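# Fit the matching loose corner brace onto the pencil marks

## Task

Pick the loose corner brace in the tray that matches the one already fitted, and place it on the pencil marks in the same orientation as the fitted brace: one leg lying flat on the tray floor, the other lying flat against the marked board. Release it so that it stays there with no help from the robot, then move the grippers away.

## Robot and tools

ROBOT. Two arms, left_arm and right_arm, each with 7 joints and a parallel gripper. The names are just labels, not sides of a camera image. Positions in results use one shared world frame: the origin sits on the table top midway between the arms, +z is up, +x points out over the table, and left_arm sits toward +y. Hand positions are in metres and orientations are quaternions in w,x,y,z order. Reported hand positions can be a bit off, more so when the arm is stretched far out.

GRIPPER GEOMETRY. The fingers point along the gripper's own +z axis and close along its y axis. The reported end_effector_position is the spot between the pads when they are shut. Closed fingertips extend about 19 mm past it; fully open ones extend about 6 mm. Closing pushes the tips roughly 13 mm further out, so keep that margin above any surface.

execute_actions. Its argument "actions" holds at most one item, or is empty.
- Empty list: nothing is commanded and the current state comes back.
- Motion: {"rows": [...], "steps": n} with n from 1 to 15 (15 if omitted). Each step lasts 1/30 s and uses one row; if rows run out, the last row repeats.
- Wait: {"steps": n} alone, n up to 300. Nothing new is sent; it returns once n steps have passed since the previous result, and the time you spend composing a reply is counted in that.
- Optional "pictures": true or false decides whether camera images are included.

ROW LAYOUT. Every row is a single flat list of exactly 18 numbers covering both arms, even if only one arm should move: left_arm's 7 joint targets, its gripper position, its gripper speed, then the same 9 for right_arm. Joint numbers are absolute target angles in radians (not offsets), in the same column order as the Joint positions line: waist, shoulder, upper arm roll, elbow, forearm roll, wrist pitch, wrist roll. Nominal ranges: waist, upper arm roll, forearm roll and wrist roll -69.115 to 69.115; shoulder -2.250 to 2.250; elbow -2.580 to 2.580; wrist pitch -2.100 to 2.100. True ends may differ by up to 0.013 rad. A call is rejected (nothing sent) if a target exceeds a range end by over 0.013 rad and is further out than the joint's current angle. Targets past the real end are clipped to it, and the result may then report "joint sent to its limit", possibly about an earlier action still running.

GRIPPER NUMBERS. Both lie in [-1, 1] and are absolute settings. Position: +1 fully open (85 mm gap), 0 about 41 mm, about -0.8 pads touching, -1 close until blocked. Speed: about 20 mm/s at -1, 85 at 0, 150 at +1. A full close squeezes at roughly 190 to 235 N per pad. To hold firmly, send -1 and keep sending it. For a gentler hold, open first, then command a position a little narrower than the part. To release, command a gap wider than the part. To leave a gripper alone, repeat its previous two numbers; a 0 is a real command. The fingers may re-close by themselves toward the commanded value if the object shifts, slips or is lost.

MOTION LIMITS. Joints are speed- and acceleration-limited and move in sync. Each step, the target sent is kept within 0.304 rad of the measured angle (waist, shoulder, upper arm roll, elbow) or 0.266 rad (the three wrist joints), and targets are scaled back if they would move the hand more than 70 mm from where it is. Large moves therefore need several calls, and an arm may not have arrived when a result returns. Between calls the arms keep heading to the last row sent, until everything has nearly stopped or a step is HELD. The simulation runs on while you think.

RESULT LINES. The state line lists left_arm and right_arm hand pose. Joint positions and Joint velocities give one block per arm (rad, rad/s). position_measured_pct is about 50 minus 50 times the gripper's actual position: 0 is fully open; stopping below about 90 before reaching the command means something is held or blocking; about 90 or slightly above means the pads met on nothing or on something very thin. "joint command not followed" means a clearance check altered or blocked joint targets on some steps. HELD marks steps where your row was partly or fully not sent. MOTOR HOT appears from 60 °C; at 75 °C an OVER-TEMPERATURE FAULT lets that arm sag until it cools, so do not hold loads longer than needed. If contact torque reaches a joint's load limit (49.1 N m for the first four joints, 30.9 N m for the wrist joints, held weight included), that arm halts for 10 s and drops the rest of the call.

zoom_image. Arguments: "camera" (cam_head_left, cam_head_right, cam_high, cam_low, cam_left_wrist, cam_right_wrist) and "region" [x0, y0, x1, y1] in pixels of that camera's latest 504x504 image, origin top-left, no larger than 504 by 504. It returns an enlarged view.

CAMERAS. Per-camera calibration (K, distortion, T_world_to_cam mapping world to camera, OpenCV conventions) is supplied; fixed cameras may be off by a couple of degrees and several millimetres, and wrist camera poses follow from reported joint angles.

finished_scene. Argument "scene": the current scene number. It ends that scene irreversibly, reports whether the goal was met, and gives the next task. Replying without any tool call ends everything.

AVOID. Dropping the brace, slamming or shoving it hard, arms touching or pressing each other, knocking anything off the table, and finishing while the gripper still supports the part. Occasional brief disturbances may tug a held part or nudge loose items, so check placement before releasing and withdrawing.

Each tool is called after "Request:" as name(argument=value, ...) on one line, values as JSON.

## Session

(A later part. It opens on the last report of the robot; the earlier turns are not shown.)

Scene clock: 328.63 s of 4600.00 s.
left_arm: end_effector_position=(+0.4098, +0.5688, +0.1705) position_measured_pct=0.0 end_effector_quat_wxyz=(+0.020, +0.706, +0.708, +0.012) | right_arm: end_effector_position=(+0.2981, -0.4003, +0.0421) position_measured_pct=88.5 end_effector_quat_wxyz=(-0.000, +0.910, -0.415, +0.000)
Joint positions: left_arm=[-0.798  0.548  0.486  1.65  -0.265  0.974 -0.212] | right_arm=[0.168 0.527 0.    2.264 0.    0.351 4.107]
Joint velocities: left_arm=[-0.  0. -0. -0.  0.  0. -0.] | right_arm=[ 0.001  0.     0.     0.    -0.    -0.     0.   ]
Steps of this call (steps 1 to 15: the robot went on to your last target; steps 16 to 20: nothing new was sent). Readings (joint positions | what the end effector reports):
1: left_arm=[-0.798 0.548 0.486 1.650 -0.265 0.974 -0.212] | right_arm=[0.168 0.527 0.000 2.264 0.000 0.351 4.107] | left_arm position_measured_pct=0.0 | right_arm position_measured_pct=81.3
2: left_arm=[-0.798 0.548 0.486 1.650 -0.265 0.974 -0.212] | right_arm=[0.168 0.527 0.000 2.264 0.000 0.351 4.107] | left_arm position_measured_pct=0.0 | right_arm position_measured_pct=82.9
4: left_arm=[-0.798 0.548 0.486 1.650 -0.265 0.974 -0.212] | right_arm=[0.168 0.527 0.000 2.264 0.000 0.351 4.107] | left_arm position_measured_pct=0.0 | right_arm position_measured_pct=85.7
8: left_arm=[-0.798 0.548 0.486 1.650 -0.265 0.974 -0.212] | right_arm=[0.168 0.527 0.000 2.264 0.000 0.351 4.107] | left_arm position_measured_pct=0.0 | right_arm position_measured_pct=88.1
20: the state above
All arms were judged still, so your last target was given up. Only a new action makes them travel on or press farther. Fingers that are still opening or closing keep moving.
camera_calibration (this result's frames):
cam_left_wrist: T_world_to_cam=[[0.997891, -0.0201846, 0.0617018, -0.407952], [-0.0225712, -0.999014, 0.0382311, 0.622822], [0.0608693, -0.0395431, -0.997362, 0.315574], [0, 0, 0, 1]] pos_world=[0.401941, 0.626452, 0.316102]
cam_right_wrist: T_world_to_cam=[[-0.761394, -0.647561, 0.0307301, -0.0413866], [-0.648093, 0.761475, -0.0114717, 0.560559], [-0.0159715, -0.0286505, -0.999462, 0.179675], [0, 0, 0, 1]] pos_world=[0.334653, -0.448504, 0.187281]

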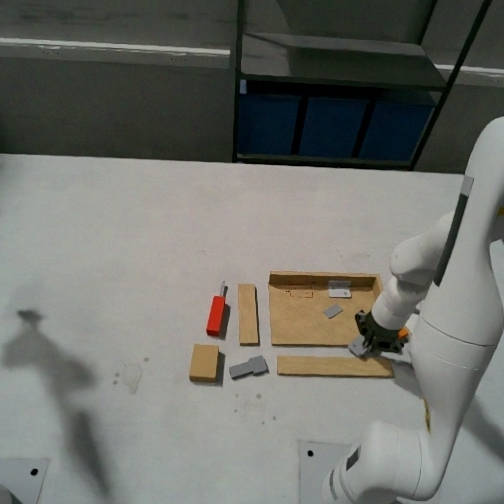

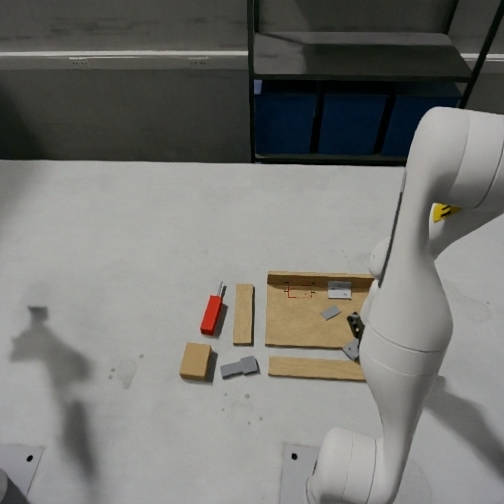

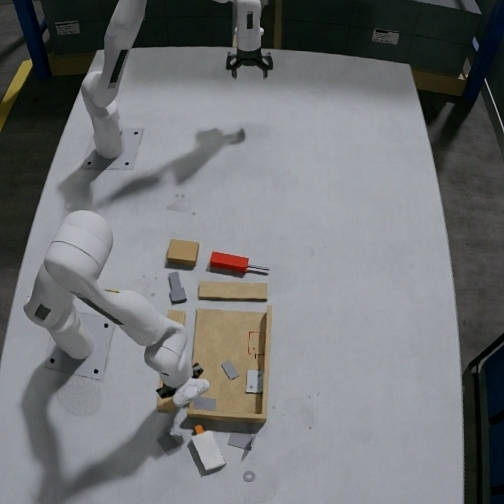

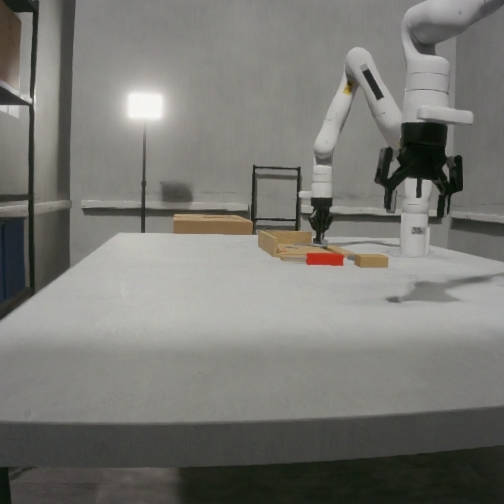

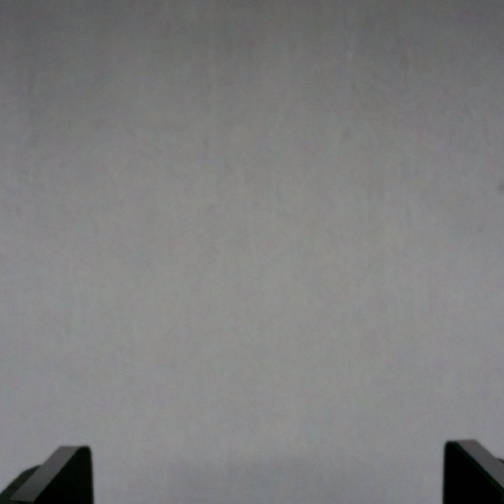

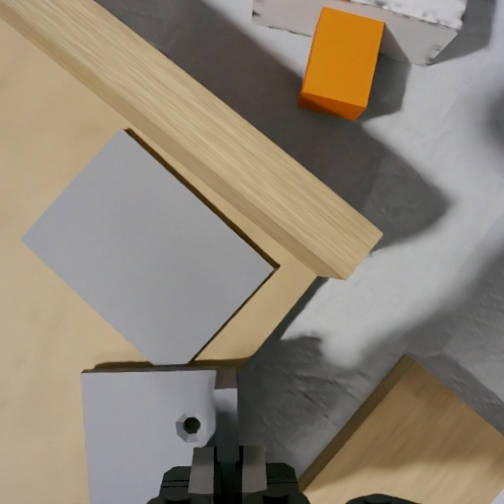

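Request:
execute_actions(actions=[{"rows": [[-0.798,0.548,0.486,1.65,-0.265,0.974,-0.212,1,0, 0.168,0.394,0.0,2.2206,0.0,0.527,4.107,-1,-0.6]], "steps": 12}], pictures=false)

Request:
execute_actions(actions=[{"rows": [[-0.798,0.548,0.486,1.65,-0.265,0.974,-0.212,1,0, -0.2234,0.5867,0.0,1.6898,0.0,0.8651,6.1766,-1,-0.6]], "steps": 15}], pictures=false)

Request:
execute_actions(actions=[{"steps": 60}])

Scene clock: 365.10 s of 4600.00 s.
left_arm: end_effector_position=(+0.4098, +0.5688, +0.1705) position_measured_pct=0.0 end_effector_quat_wxyz=(+0.020, +0.706, +0.708, +0.012) | right_arm: end_effector_position=(+0.2971, -0.4001, +0.0887) position_measured_pct=88.5 end_effector_quat_wxyz=(+0.000, +0.910, -0.415, -0.002)
Joint positions: left_arm=[-0.798  0.548  0.486  1.65  -0.265  0.974 -0.212] | right_arm=[0.168 0.399 0.    2.221 0.    0.526 4.107]
Joint velocities: left_arm=[ 0.001  0.    -0.    -0.     0.     0.     0.   ] | right_arm=[-0.001 -0.038 -0.001 -0.003  0.001  0.017  0.   ]
Steps of this call (steps 1 to 90: nothing new was sent; then 33.07 s passed at rest; steps 91 to 102: all 12 steps of this action). Readings (joint positions | what the end effector reports):
91: left_arm=[-0.798 0.548 0.486 1.650 -0.265 0.974 -0.212] | right_arm=[0.168 0.526 0.000 2.264 0.000 0.352 4.107] | left_arm position_measured_pct=0.0 | right_arm position_measured_pct=88.5
92: left_arm=[-0.798 0.548 0.486 1.650 -0.265 0.974 -0.212] | right_arm=[0.168 0.520 -0.000 2.262 0.000 0.358 4.107] | left_arm position_measured_pct=0.0 | right_arm position_measured_pct=88.5
94: left_arm=[-0.798 0.548 0.486 1.650 -0.265 0.974 -0.212] | right_arm=[0.168 0.491 -0.000 2.254 -0.000 0.391 4.107] | left_arm position_measured_pct=0.0 | right_arm position_measured_pct=88.5
98: left_arm=[-0.798 0.548 0.486 1.650 -0.265 0.974 -0.212] | right_arm=[0.168 0.415 0.000 2.227 0.000 0.499 4.107] | left_arm position_measured_pct=0.0 | right_arm position_measured_pct=88.5
102: the state above

Scene clock: 365.60 s of 4600.00 s.
left_arm: end_effector_position=(+0.4098, +0.5688, +0.1705) position_measured_pct=0.0 end_effector_quat_wxyz=(+0.020, +0.706, +0.708, +0.012) | right_arm: end_effector_position=(+0.3960, -0.3070, +0.0956) position_measured_pct=88.5 end_effector_quat_wxyz=(+0.005, +0.991, -0.133, -0.034)
Joint positions: left_arm=[-0.798  0.548  0.486  1.65  -0.265  0.974 -0.212] | right_arm=[-0.118  0.544 -0.001  1.89  -0.001  0.777  4.41 ]
Joint velocities: left_arm=[-0.    -0.    -0.     0.001  0.     0.     0.   ] | right_arm=[-0.436  0.18   0.008 -0.829  0.002  0.37   0.865]
Steps of this call (steps 1 to 15: all 15 steps of this action). Readings (joint positions | what the end effector reports):
1: left_arm=[-0.798 0.548 0.486 1.650 -0.265 0.974 -0.212] | right_arm=[0.167 0.399 0.000 2.220 0.000 0.527 4.107] | left_arm position_measured_pct=0.0 | right_arm position_measured_pct=88.5
2: left_arm=[-0.798 0.548 0.486 1.650 -0.265 0.974 -0.212] | right_arm=[0.161 0.402 0.001 2.216 0.000 0.532 4.111] | left_arm position_measured_pct=0.0 | right_arm position_measured_pct=88.5
4: left_arm=[-0.798 0.548 0.486 1.650 -0.265 0.974 -0.212] | right_arm=[0.131 0.420 0.001 2.192 -0.000 0.556 4.133] | left_arm position_measured_pct=0.0 | right_arm position_measured_pct=88.5
8: left_arm=[-0.798 0.548 0.486 1.650 -0.265 0.974 -0.212] | right_arm=[0.019 0.485 -0.003 2.092 -0.003 0.656 4.228] | left_arm position_measured_pct=0.0 | right_arm position_measured_pct=88.5
15: the state above

Scene clock: 367.60 s of 4600.00 s.
left_arm: end_effector_position=(+0.4098, +0.5688, +0.1705) position_measured_pct=0.0 end_effector_quat_wxyz=(+0.020, +0.706, +0.708, +0.012) | right_arm: end_effector_position=(+0.4656, -0.2552, +0.1200) position_measured_pct=88.5 end_effector_quat_wxyz=(-0.000, +0.695, +0.719, -0.000)
Joint positions: left_arm=[-0.798  0.548  0.486  1.65  -0.265  0.974 -0.212] | right_arm=[-0.223  0.587  0.     1.69   0.     0.865  6.177]
Joint velocities: left_arm=[-0.     0.    -0.    -0.    -0.001  0.    -0.   ] | right_arm=[-0.    -0.    -0.    -0.001  0.    -0.     0.   ]
Steps of this call (steps 1 to 60: the robot went on to your last target). Readings (joint positions | what the end effector reports):
1: left_arm=[-0.798 0.548 0.486 1.650 -0.265 0.974 -0.212] | right_arm=[-0.132 0.550 -0.001 1.862 -0.001 0.789 4.440] | left_arm position_measured_pct=0.0 | right_arm position_measured_pct=88.5
2: left_arm=[-0.798 0.548 0.486 1.650 -0.265 0.974 -0.212] | right_arm=[-0.147 0.556 -0.001 1.835 -0.001 0.801 4.475] | left_arm position_measured_pct=0.0 | right_arm position_measured_pct=88.5
4: left_arm=[-0.798 0.548 0.486 1.650 -0.265 0.974 -0.212] | right_arm=[-0.173 0.566 -0.001 1.784 -0.001 0.823 4.554] | left_arm position_measured_pct=0.0 | right_arm position_measured_pct=88.5
8: left_arm=[-0.798 0.548 0.486 1.650 -0.265 0.974 -0.212] | right_arm=[-0.204 0.578 -0.001 1.723 -0.000 0.850 4.716] | left_arm position_measured_pct=0.0 | right_arm position_measured_pct=88.5
60: the state above
All arms were judged still, so your last target was given up. Only a new action makes them travel on or press farther. Fingers that are still opening or closing keep moving.
camera_calibration (this result's frames):
cam_left_wrist: T_world_to_cam=[[0.997891, -0.0201848, 0.0617015, -0.407952], [-0.0225715, -0.999014, 0.038231, 0.622822], [0.060869, -0.039543, -0.997362, 0.315574], [0, 0, 0, 1]] pos_world=[0.401941, 0.626452, 0.316101]
cam_right_wrist: T_world_to_cam=[[0.999233, 0.0242185, 0.0307836, -0.470619], [0.0245781, -0.999633, -0.0113547, -0.203201], [0.0304974, 0.0121026, -0.999462, 0.253124], [0, 0, 0, 1]] pos_world=[0.467533, -0.194792, 0.265168]

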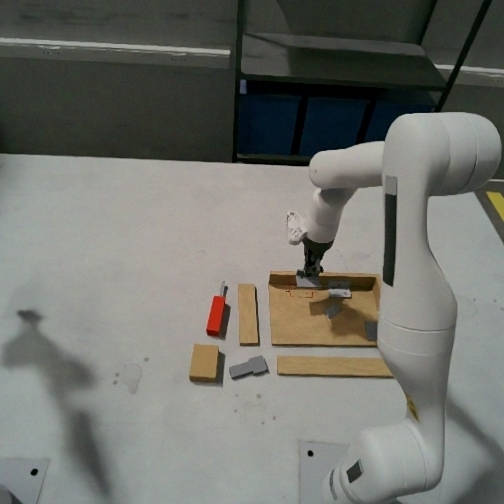

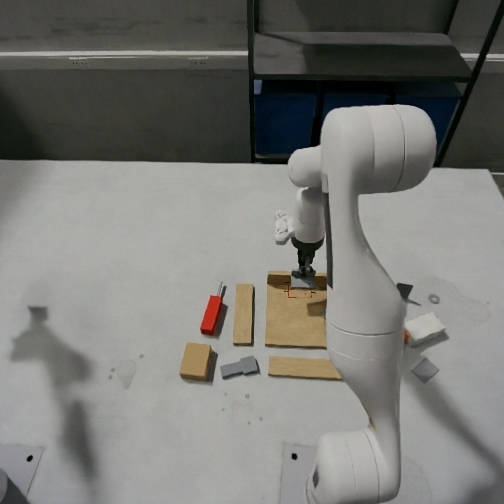

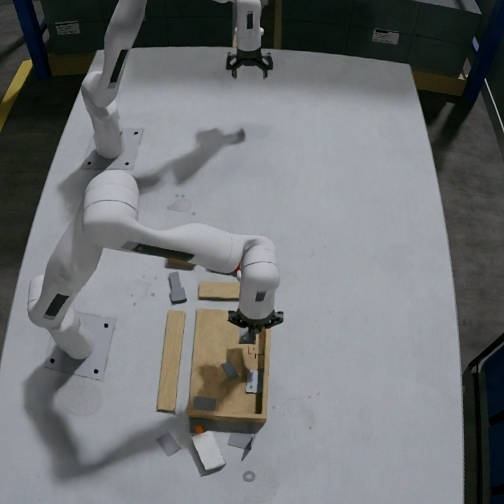

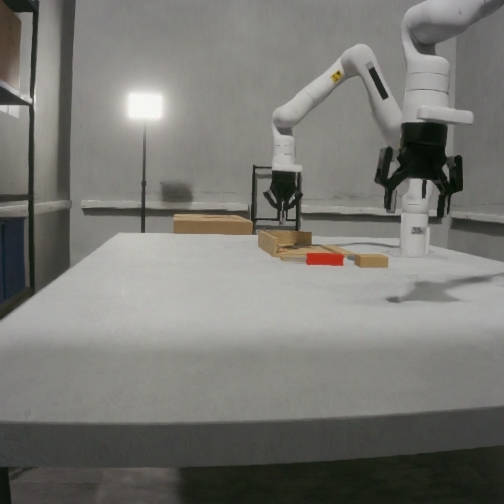

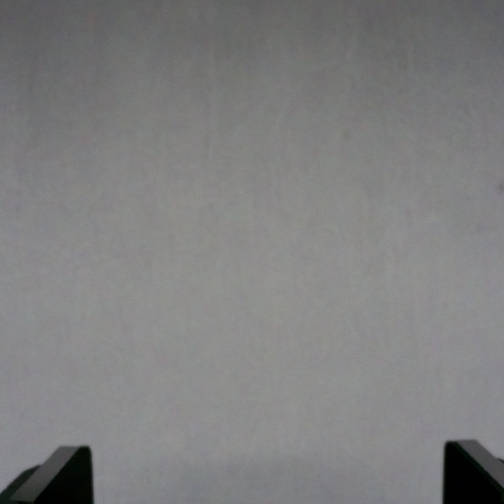

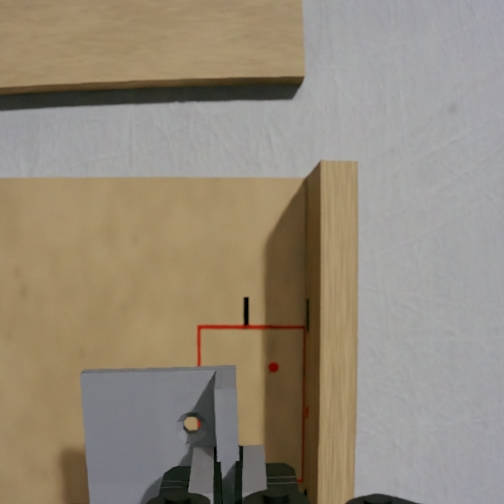

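Request:
zoom_image(camera="cam_right_wrist", region=[70, 280, 370, 504])

Request:
zoom_image(camera="cam_low", region=[240, 170, 340, 265])

Region (70, 280, 370, 504) of cam_right_wrist's 504x504 image, scaled by 1.680; it fills the top 376 rows of this view, and the rest is white.

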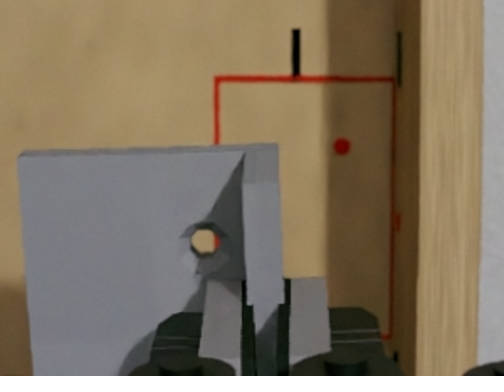

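Region (240, 170, 340, 265) of cam_low's 504x504 image, scaled by 5.040, with more detail than that image has; it fills the top 479 rows of this view, and the rest is white.

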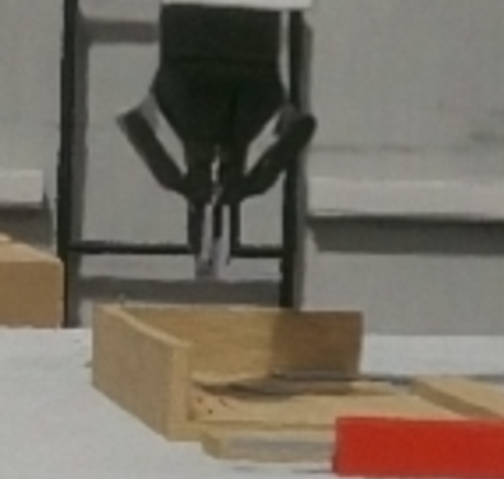

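Request:
execute_actions(actions=[{"rows": [[-0.798,0.548,0.486,1.65,-0.265,0.974,-0.212,1,0, -0.2240,0.7148,0.0,1.7310,0.0,0.6958,6.1236,-1,-0.6]], "steps": 15}], pictures=false)

Request:
execute_actions(actions=[{"steps": 15}])

Request:
zoom_image(camera="cam_right_wrist", region=[70, 280, 400, 504])

Request:
zoom_image(camera="cam_low", region=[240, 190, 340, 265])

Scene clock: 450.77 s of 4600.00 s.
left_arm: end_effector_position=(+0.4098, +0.5688, +0.1705) position_measured_pct=0.0 end_effector_quat_wxyz=(+0.020, +0.706, +0.708, +0.012) | right_arm: end_effector_position=(+0.4709, -0.2542, +0.0507) position_measured_pct=88.5 end_effector_quat_wxyz=(+0.000, +0.713, +0.701, +0.001)
Joint positions: left_arm=[-0.798  0.548  0.486  1.65  -0.265  0.974 -0.212] | right_arm=[-0.224  0.713  0.     1.731  0.     0.696  6.124]
Joint velocities: left_arm=[ 0.001  0.     0.    -0.001 -0.    -0.     0.   ] | right_arm=[-0.     0.014 -0.     0.002  0.    -0.001 -0.001]
Steps of this call (steps 1 to 90: nothing new was sent; then 79.67 s passed at rest; steps 91 to 105: all 15 steps of this action). Readings (joint positions | what the end effector reports):
91: left_arm=[-0.798 0.548 0.486 1.650 -0.265 0.974 -0.212] | right_arm=[-0.223 0.588 0.000 1.690 -0.000 0.864 6.176] | left_arm position_measured_pct=0.0 | right_arm position_measured_pct=88.5
92: left_arm=[-0.798 0.548 0.486 1.650 -0.265 0.974 -0.212] | right_arm=[-0.223 0.593 0.000 1.691 -0.000 0.859 6.175] | left_arm position_measured_pct=0.0 | right_arm position_measured_pct=88.5
94: left_arm=[-0.798 0.548 0.486 1.650 -0.265 0.974 -0.212] | right_arm=[-0.224 0.621 0.000 1.698 -0.000 0.826 6.164] | left_arm position_measured_pct=0.0 | right_arm position_measured_pct=88.5
98: left_arm=[-0.798 0.548 0.486 1.650 -0.265 0.974 -0.212] | right_arm=[-0.224 0.696 -0.000 1.725 0.000 0.721 6.131] | left_arm position_measured_pct=0.0 | right_arm position_measured_pct=88.5
105: the state above

Scene clock: 451.27 s of 4600.00 s.
left_arm: end_effector_position=(+0.4098, +0.5688, +0.1705) position_measured_pct=0.0 end_effector_quat_wxyz=(+0.020, +0.706, +0.708, +0.012) | right_arm: end_effector_position=(+0.4706, -0.2542, +0.0500) position_measured_pct=88.5 end_effector_quat_wxyz=(+0.000, +0.713, +0.701, +0.000)
Joint positions: left_arm=[-0.798  0.548  0.486  1.65  -0.265  0.974 -0.212] | right_arm=[-0.224  0.715  0.     1.731  0.     0.696  6.124]
Joint velocities: left_arm=[ 0.001 -0.    -0.     0.    -0.    -0.     0.   ] | right_arm=[-0.     0.001 -0.    -0.001  0.    -0.     0.001]
Steps of this call (steps 1 to 15: the robot went on to your last target). Readings (joint positions | what the end effector reports):
1: left_arm=[-0.798 0.548 0.486 1.650 -0.265 0.974 -0.212] | right_arm=[-0.224 0.714 0.000 1.731 0.000 0.696 6.124] | left_arm position_measured_pct=0.0 | right_arm position_measured_pct=88.5
2: left_arm=[-0.798 0.548 0.486 1.650 -0.265 0.974 -0.212] | right_arm=[-0.224 0.714 0.000 1.731 0.000 0.696 6.124] | left_arm position_measured_pct=0.0 | right_arm position_measured_pct=88.5
4: left_arm=[-0.798 0.548 0.486 1.650 -0.265 0.974 -0.212] | right_arm=[-0.224 0.714 -0.000 1.731 0.000 0.696 6.124] | left_arm position_measured_pct=0.0 | right_arm position_measured_pct=88.5
8: left_arm=[-0.798 0.548 0.486 1.650 -0.265 0.974 -0.212] | right_arm=[-0.224 0.715 -0.000 1.731 -0.000 0.696 6.124] | left_arm position_measured_pct=0.0 | right_arm position_measured_pct=88.5
15: the state above
All arms were judged still, so your last target was given up. Only a new action makes them travel on or press farther. Fingers that are still opening or closing keep moving.
camera_calibration (this result's frames):
cam_left_wrist: T_world_to_cam=[[0.997891, -0.0201846, 0.0617017, -0.407952], [-0.0225712, -0.999014, 0.0382311, 0.622822], [0.0608691, -0.0395432, -0.997362, 0.315574], [0, 0, 0, 1]] pos_world=[0.401941, 0.626452, 0.316101]
cam_right_wrist: T_world_to_cam=[[0.999129, -0.0281492, 0.0307943, -0.486756], [-0.027811, -0.999549, -0.0113564, -0.178442], [0.0311001, 0.0104901, -0.999461, 0.182278], [0, 0, 0, 1]] pos_world=[0.475701, -0.193975, 0.195143]

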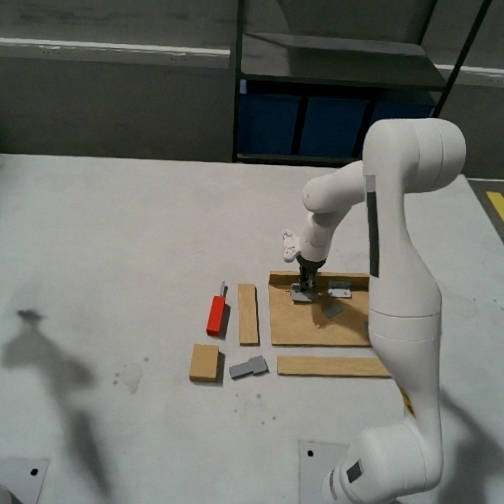

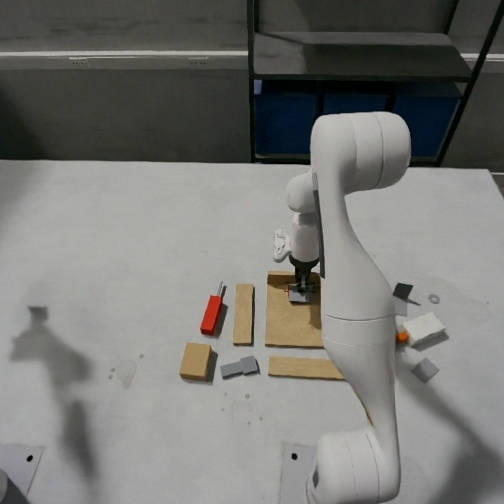

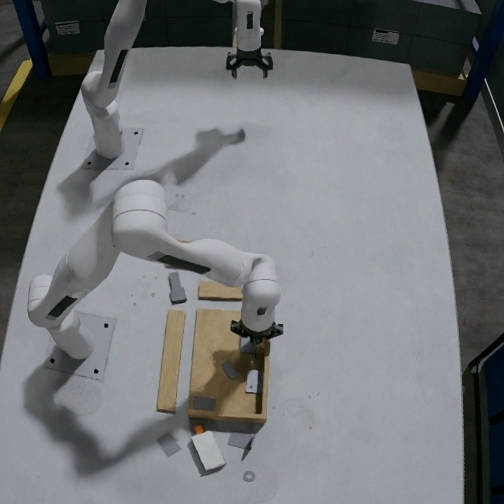

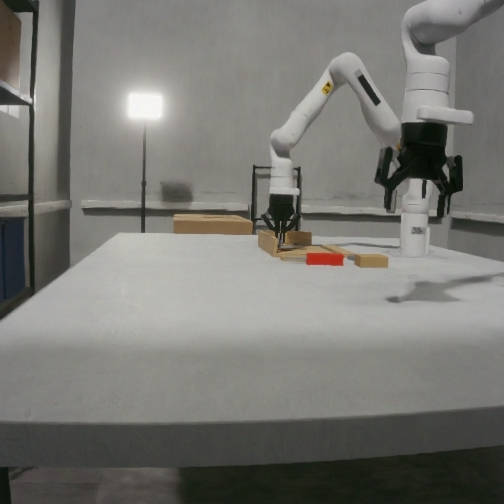

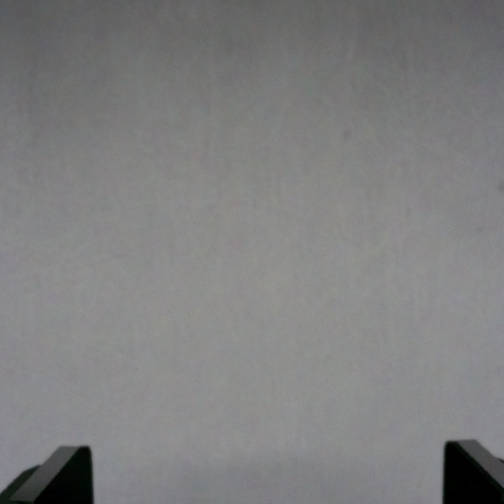

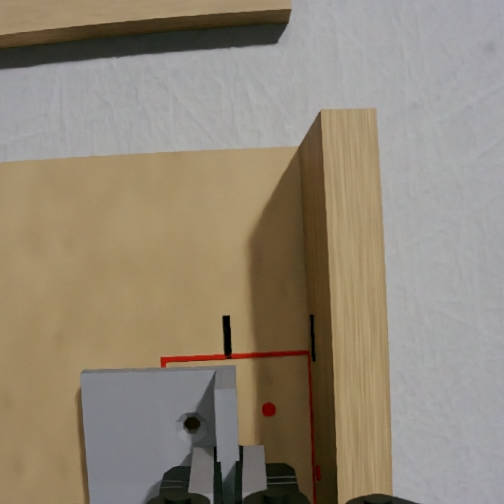

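Region (70, 280, 400, 504) of cam_right_wrist's 504x504 image, scaled by 1.527; it fills the top 342 rows of this view, and the rest is white.

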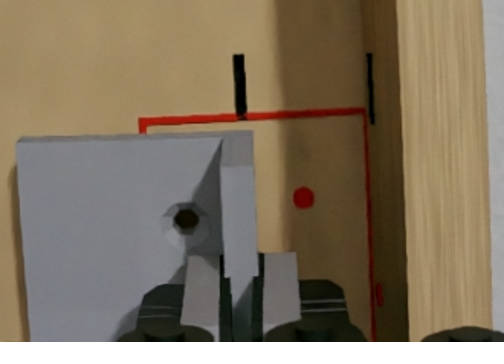

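Region (240, 190, 340, 265) of cam_low's 504x504 image, scaled by 5.040, with more detail than that image has; it fills the top 378 rows of this view, and the rest is white.

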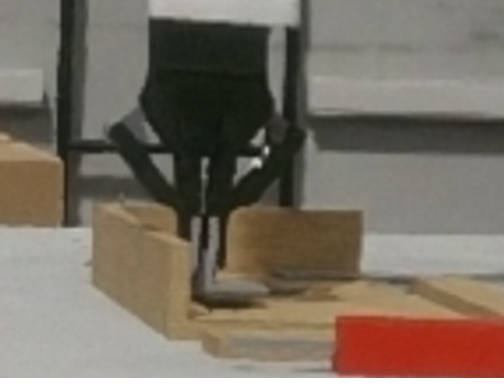

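Request:
execute_actions(actions=[{"rows": [[-0.798,0.548,0.486,1.65,-0.265,0.974,-0.212,1,0, -0.2240,0.7278,0.0,1.7349,0.0,0.6789,6.1236,-1,-0.6]], "steps": 15}], pictures=true)

Request:
zoom_image(camera="cam_right_wrist", region=[70, 280, 400, 504])

Request:
zoom_image(camera="cam_low", region=[255, 215, 325, 265])

Scene clock: 481.23 s of 4600.00 s.
left_arm: end_effector_position=(+0.4098, +0.5688, +0.1705) position_measured_pct=0.0 end_effector_quat_wxyz=(+0.020, +0.706, +0.708, +0.012) | right_arm: end_effector_position=(+0.4706, -0.2542, +0.0430) position_measured_pct=88.5 end_effector_quat_wxyz=(+0.000, +0.713, +0.701, +0.000)
Joint positions: left_arm=[-0.798  0.548  0.486  1.65  -0.265  0.974 -0.212] | right_arm=[-0.224  0.728 -0.     1.735  0.     0.679  6.124]
Joint velocities: left_arm=[-0.001 -0.    -0.     0.001 -0.    -0.    -0.   ] | right_arm=[-0.     0.002 -0.    -0.001 -0.     0.     0.   ]
Steps of this call (steps 1 to 90: nothing new was sent; then 26.47 s passed at rest; steps 91 to 105: all 15 steps of this action). Readings (joint positions | what the end effector reports):
91: left_arm=[-0.798 0.548 0.486 1.650 -0.265 0.974 -0.212] | right_arm=[-0.224 0.716 0.000 1.731 -0.000 0.695 6.124] | left_arm position_measured_pct=0.0 | right_arm position_measured_pct=88.5
92: left_arm=[-0.798 0.548 0.486 1.650 -0.265 0.974 -0.212] | right_arm=[-0.224 0.720 0.000 1.732 -0.000 0.691 6.124] | left_arm position_measured_pct=0.0 | right_arm position_measured_pct=88.5
94: left_arm=[-0.798 0.548 0.486 1.650 -0.265 0.974 -0.212] | right_arm=[-0.224 0.725 -0.000 1.734 0.000 0.683 6.124] | left_arm position_measured_pct=0.0 | right_arm position_measured_pct=88.5
98: left_arm=[-0.798 0.548 0.486 1.650 -0.265 0.974 -0.212] | right_arm=[-0.224 0.727 -0.000 1.735 -0.000 0.679 6.124] | left_arm position_measured_pct=0.0 | right_arm position_measured_pct=88.5
105: the state above
camera_calibration (this result's frames):
cam_left_wrist: T_world_to_cam=[[0.997891, -0.0201844, 0.0617017, -0.407952], [-0.0225711, -0.999014, 0.038231, 0.622822], [0.0608692, -0.0395431, -0.997362, 0.315574], [0, 0, 0, 1]] pos_world=[0.401941, 0.626452, 0.316101]
cam_right_wrist: T_world_to_cam=[[0.999128, -0.0281487, 0.0308414, -0.486554], [-0.0278097, -0.999549, -0.0113646, -0.178519], [0.0311474, 0.010497, -0.99946, 0.175306], [0, 0, 0, 1]] pos_world=[0.475705, -0.193974, 0.188189]

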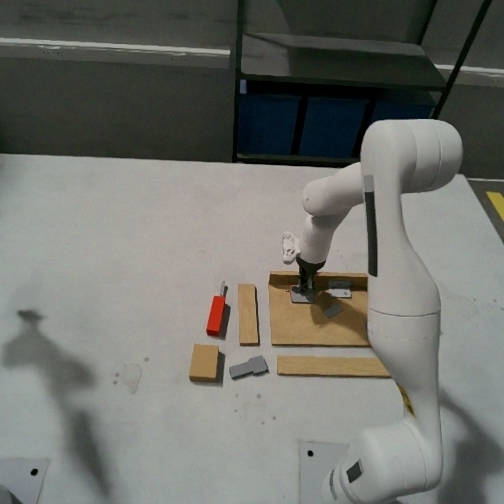

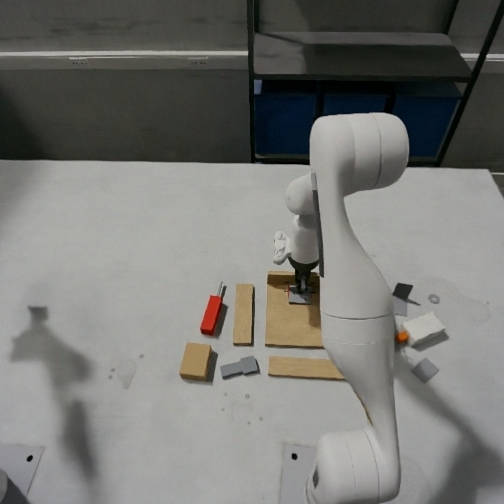

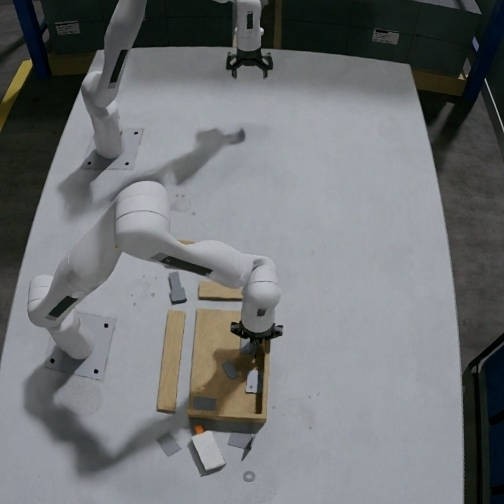

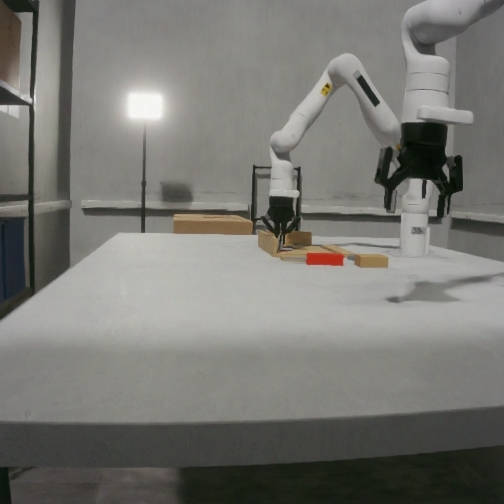

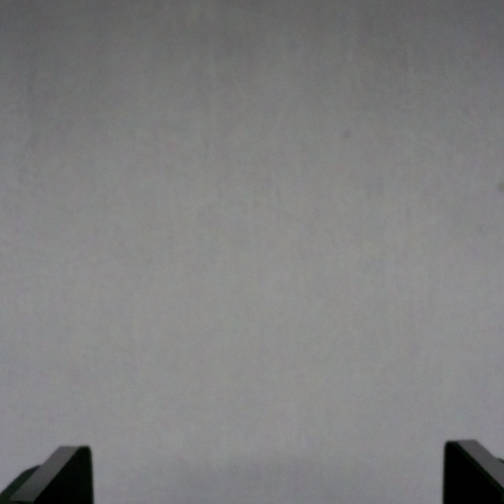

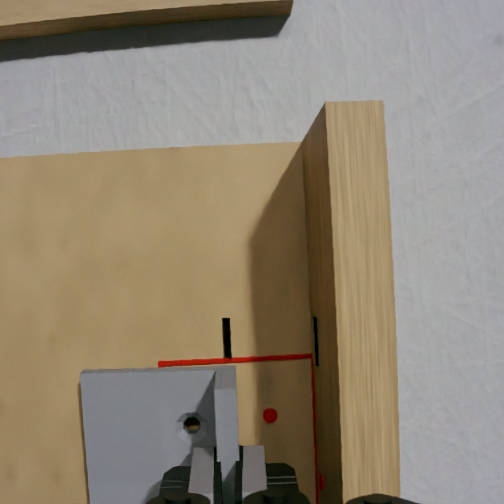

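Region (70, 280, 400, 504) of cam_right_wrist's 504x504 image, scaled by 1.527; it fills the top 342 rows of this view, and the rest is white.

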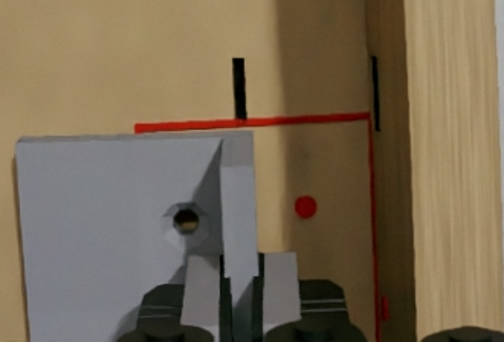

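Region (255, 215, 325, 265) of cam_low's 504x504 image, scaled by 7.200, with more detail than that image has; it fills the top 360 rows of this view, and the rest is white.

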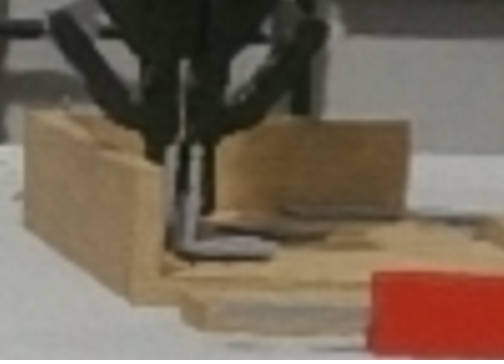

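Request:
execute_actions(actions=[{"rows": [[-0.798,0.548,0.486,1.65,-0.265,0.974,-0.212,1,0, -0.2240,0.7292,0.0,1.7353,0.0,0.6771,6.1236,-1,-0.6],[-0.798,0.548,0.486,1.65,-0.265,0.974,-0.212,1,0, -0.2240,0.7292,0.0,1.7353,0.0,0.6771,6.1236,-1,-0.6],[-0.798,0.548,0.486,1.65,-0.265,0.974,-0.212,1,0, -0.2240,0.7292,0.0,1.7353,0.0,0.6771,6.1236,-1,-0.6],[-0.798,0.548,0.486,1.65,-0.265,0.974,-0.212,1,0, -0.2240,0.7292,0.0,1.7353,0.0,0.6771,6.1236,-1,-0.6],[-0.798,0.548,0.486,1.65,-0.265,0.974,-0.212,1,0, -0.2240,0.7292,0.0,1.7353,0.0,0.6771,6.1236,-1,-0.6],[-0.798,0.548,0.486,1.65,-0.265,0.974,-0.212,1,0, -0.2240,0.7292,0.0,1.7353,0.0,0.6771,6.1236,-0.55,-0.6]], "steps": 15}], pictures=false)

Request:
execute_actions(actions=[{"steps": 10}])

Request:
zoom_image(camera="cam_right_wrist", region=[70, 280, 400, 504])

Scene clock: 499.73 s of 4600.00 s.
left_arm: end_effector_position=(+0.4098, +0.5688, +0.1705) position_measured_pct=0.0 end_effector_quat_wxyz=(+0.020, +0.706, +0.708, +0.012) | right_arm: end_effector_position=(+0.4706, -0.2542, +0.0423) position_measured_pct=78.2 end_effector_quat_wxyz=(+0.000, +0.713, +0.701, +0.000)
Joint positions: left_arm=[-0.798  0.548  0.486  1.65  -0.265  0.974 -0.212] | right_arm=[-0.224  0.729 -0.     1.735 -0.     0.677  6.124]
Joint velocities: left_arm=[-0.001 -0.     0.    -0.001 -0.    -0.     0.   ] | right_arm=[ 0.     0.    -0.     0.001 -0.     0.    -0.   ]
Steps of this call (steps 1 to 15: the robot went on to your last target; steps 16 to 90: nothing new was sent; then 15.00 s passed at rest; steps 91 to 105: all 15 steps of this action). Readings (joint positions | what the end effector reports):
91: left_arm=[-0.798 0.548 0.486 1.650 -0.265 0.974 -0.212] | right_arm=[-0.224 0.728 0.000 1.735 -0.000 0.679 6.124] | left_arm position_measured_pct=0.0 | right_arm position_measured_pct=88.5
92: left_arm=[-0.798 0.548 0.486 1.650 -0.265 0.974 -0.212] | right_arm=[-0.224 0.728 0.000 1.735 0.000 0.678 6.124] | left_arm position_measured_pct=0.0 | right_arm position_measured_pct=88.5
94: left_arm=[-0.798 0.548 0.486 1.650 -0.265 0.974 -0.212] | right_arm=[-0.224 0.728 0.000 1.735 0.000 0.678 6.124] | left_arm position_measured_pct=0.0 | right_arm position_measured_pct=88.5
98: left_arm=[-0.798 0.548 0.486 1.650 -0.265 0.974 -0.212] | right_arm=[-0.224 0.729 0.000 1.735 0.000 0.677 6.124] | left_arm position_measured_pct=0.0 | right_arm position_measured_pct=87.3
105: the state above

Scene clock: 500.07 s of 4600.00 s.
left_arm: end_effector_position=(+0.4098, +0.5688, +0.1705) position_measured_pct=0.0 end_effector_quat_wxyz=(+0.020, +0.706, +0.708, +0.012) | right_arm: end_effector_position=(+0.4706, -0.2542, +0.0423) position_measured_pct=77.8 end_effector_quat_wxyz=(-0.000, +0.713, +0.701, -0.000)
Joint positions: left_arm=[-0.798  0.548  0.486  1.65  -0.265  0.974 -0.212] | right_arm=[-0.224  0.729  0.     1.735  0.     0.677  6.124]
Joint velocities: left_arm=[-0.001  0.     0.     0.    -0.     0.001  0.   ] | right_arm=[ 0.001  0.002 -0.001  0.001 -0.     0.    -0.   ]
Steps of this call (steps 1 to 10: the robot went on to your last target). Readings (joint positions | what the end effector reports):
1: left_arm=[-0.798 0.548 0.486 1.650 -0.265 0.974 -0.212] | right_arm=[-0.224 0.729 -0.000 1.735 0.000 0.677 6.124] | left_arm position_measured_pct=0.0 | right_arm position_measured_pct=78.2
2: left_arm=[-0.798 0.548 0.486 1.650 -0.265 0.974 -0.212] | right_arm=[-0.224 0.729 -0.000 1.735 0.000 0.677 6.124] | left_arm position_measured_pct=0.0 | right_arm position_measured_pct=77.8
4: left_arm=[-0.798 0.548 0.486 1.650 -0.265 0.974 -0.212] | right_arm=[-0.224 0.729 0.000 1.735 0.000 0.677 6.124] | left_arm position_measured_pct=0.0 | right_arm position_measured_pct=77.8
8: left_arm=[-0.798 0.548 0.486 1.650 -0.265 0.974 -0.212] | right_arm=[-0.224 0.729 0.000 1.735 -0.000 0.677 6.124] | left_arm position_measured_pct=0.0 | right_arm position_measured_pct=77.8
10: the state above
camera_calibration (this result's frames):
cam_left_wrist: T_world_to_cam=[[0.997891, -0.0201847, 0.0617018, -0.407952], [-0.0225713, -0.999014, 0.038231, 0.622822], [0.0608692, -0.039543, -0.997362, 0.315574], [0, 0, 0, 1]] pos_world=[0.401941, 0.626452, 0.316102]
cam_right_wrist: T_world_to_cam=[[0.99913, -0.0281491, 0.0307861, -0.486516], [-0.027811, -0.999549, -0.011355, -0.17853], [0.0310918, 0.0104889, -0.999461, 0.174552], [0, 0, 0, 1]] pos_world=[0.4757, -0.193975, 0.187409]

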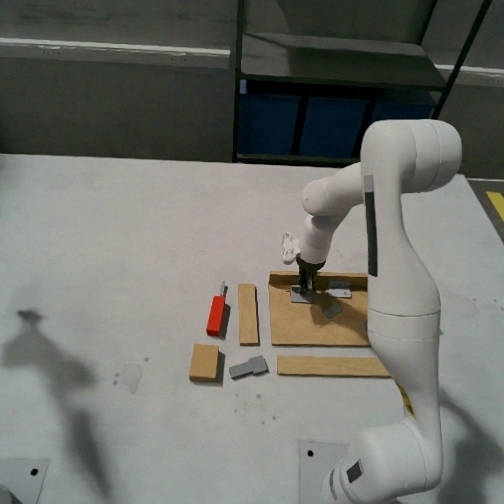

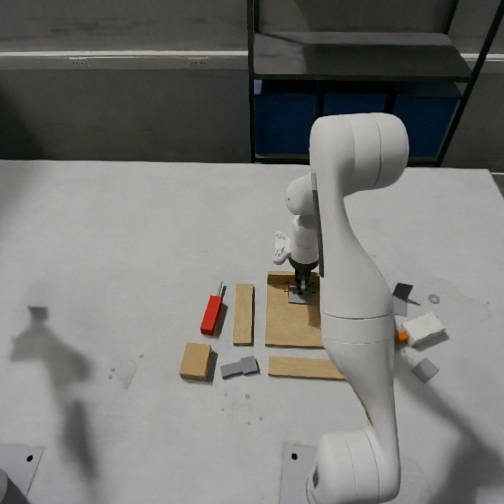

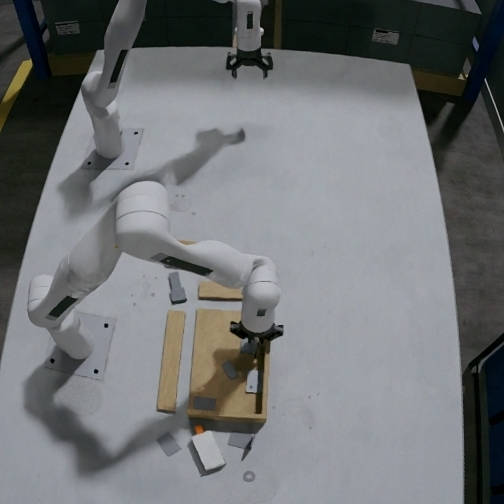

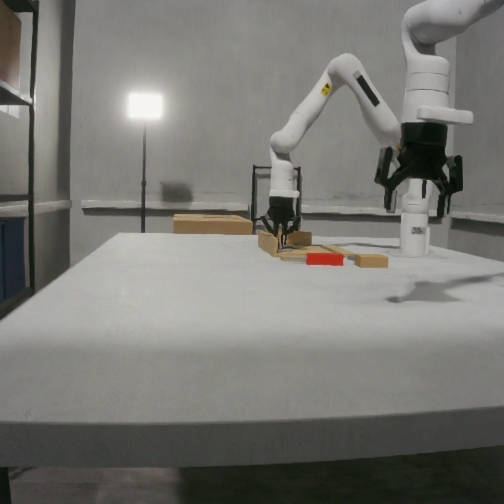

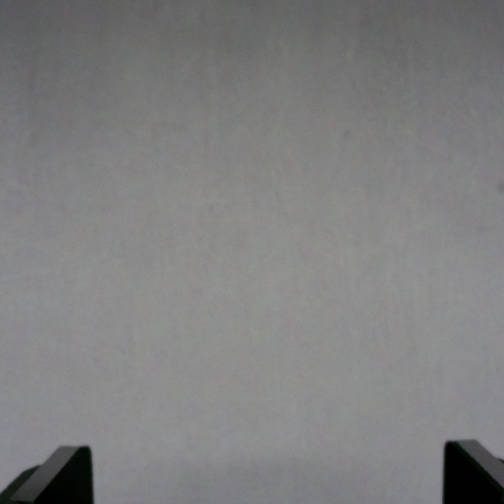

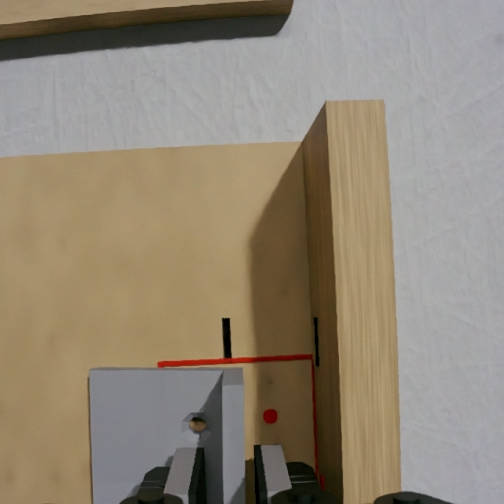

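Region (70, 280, 400, 504) of cam_right_wrist's 504x504 image, scaled by 1.527; it fills the top 342 rows of this view, and the rest is white.

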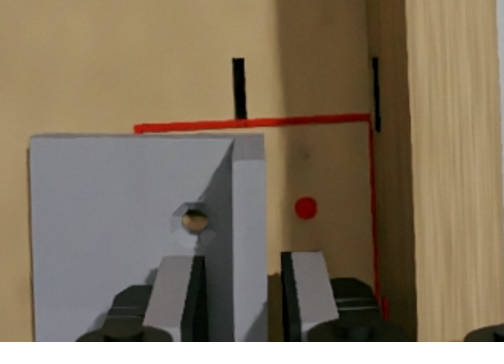

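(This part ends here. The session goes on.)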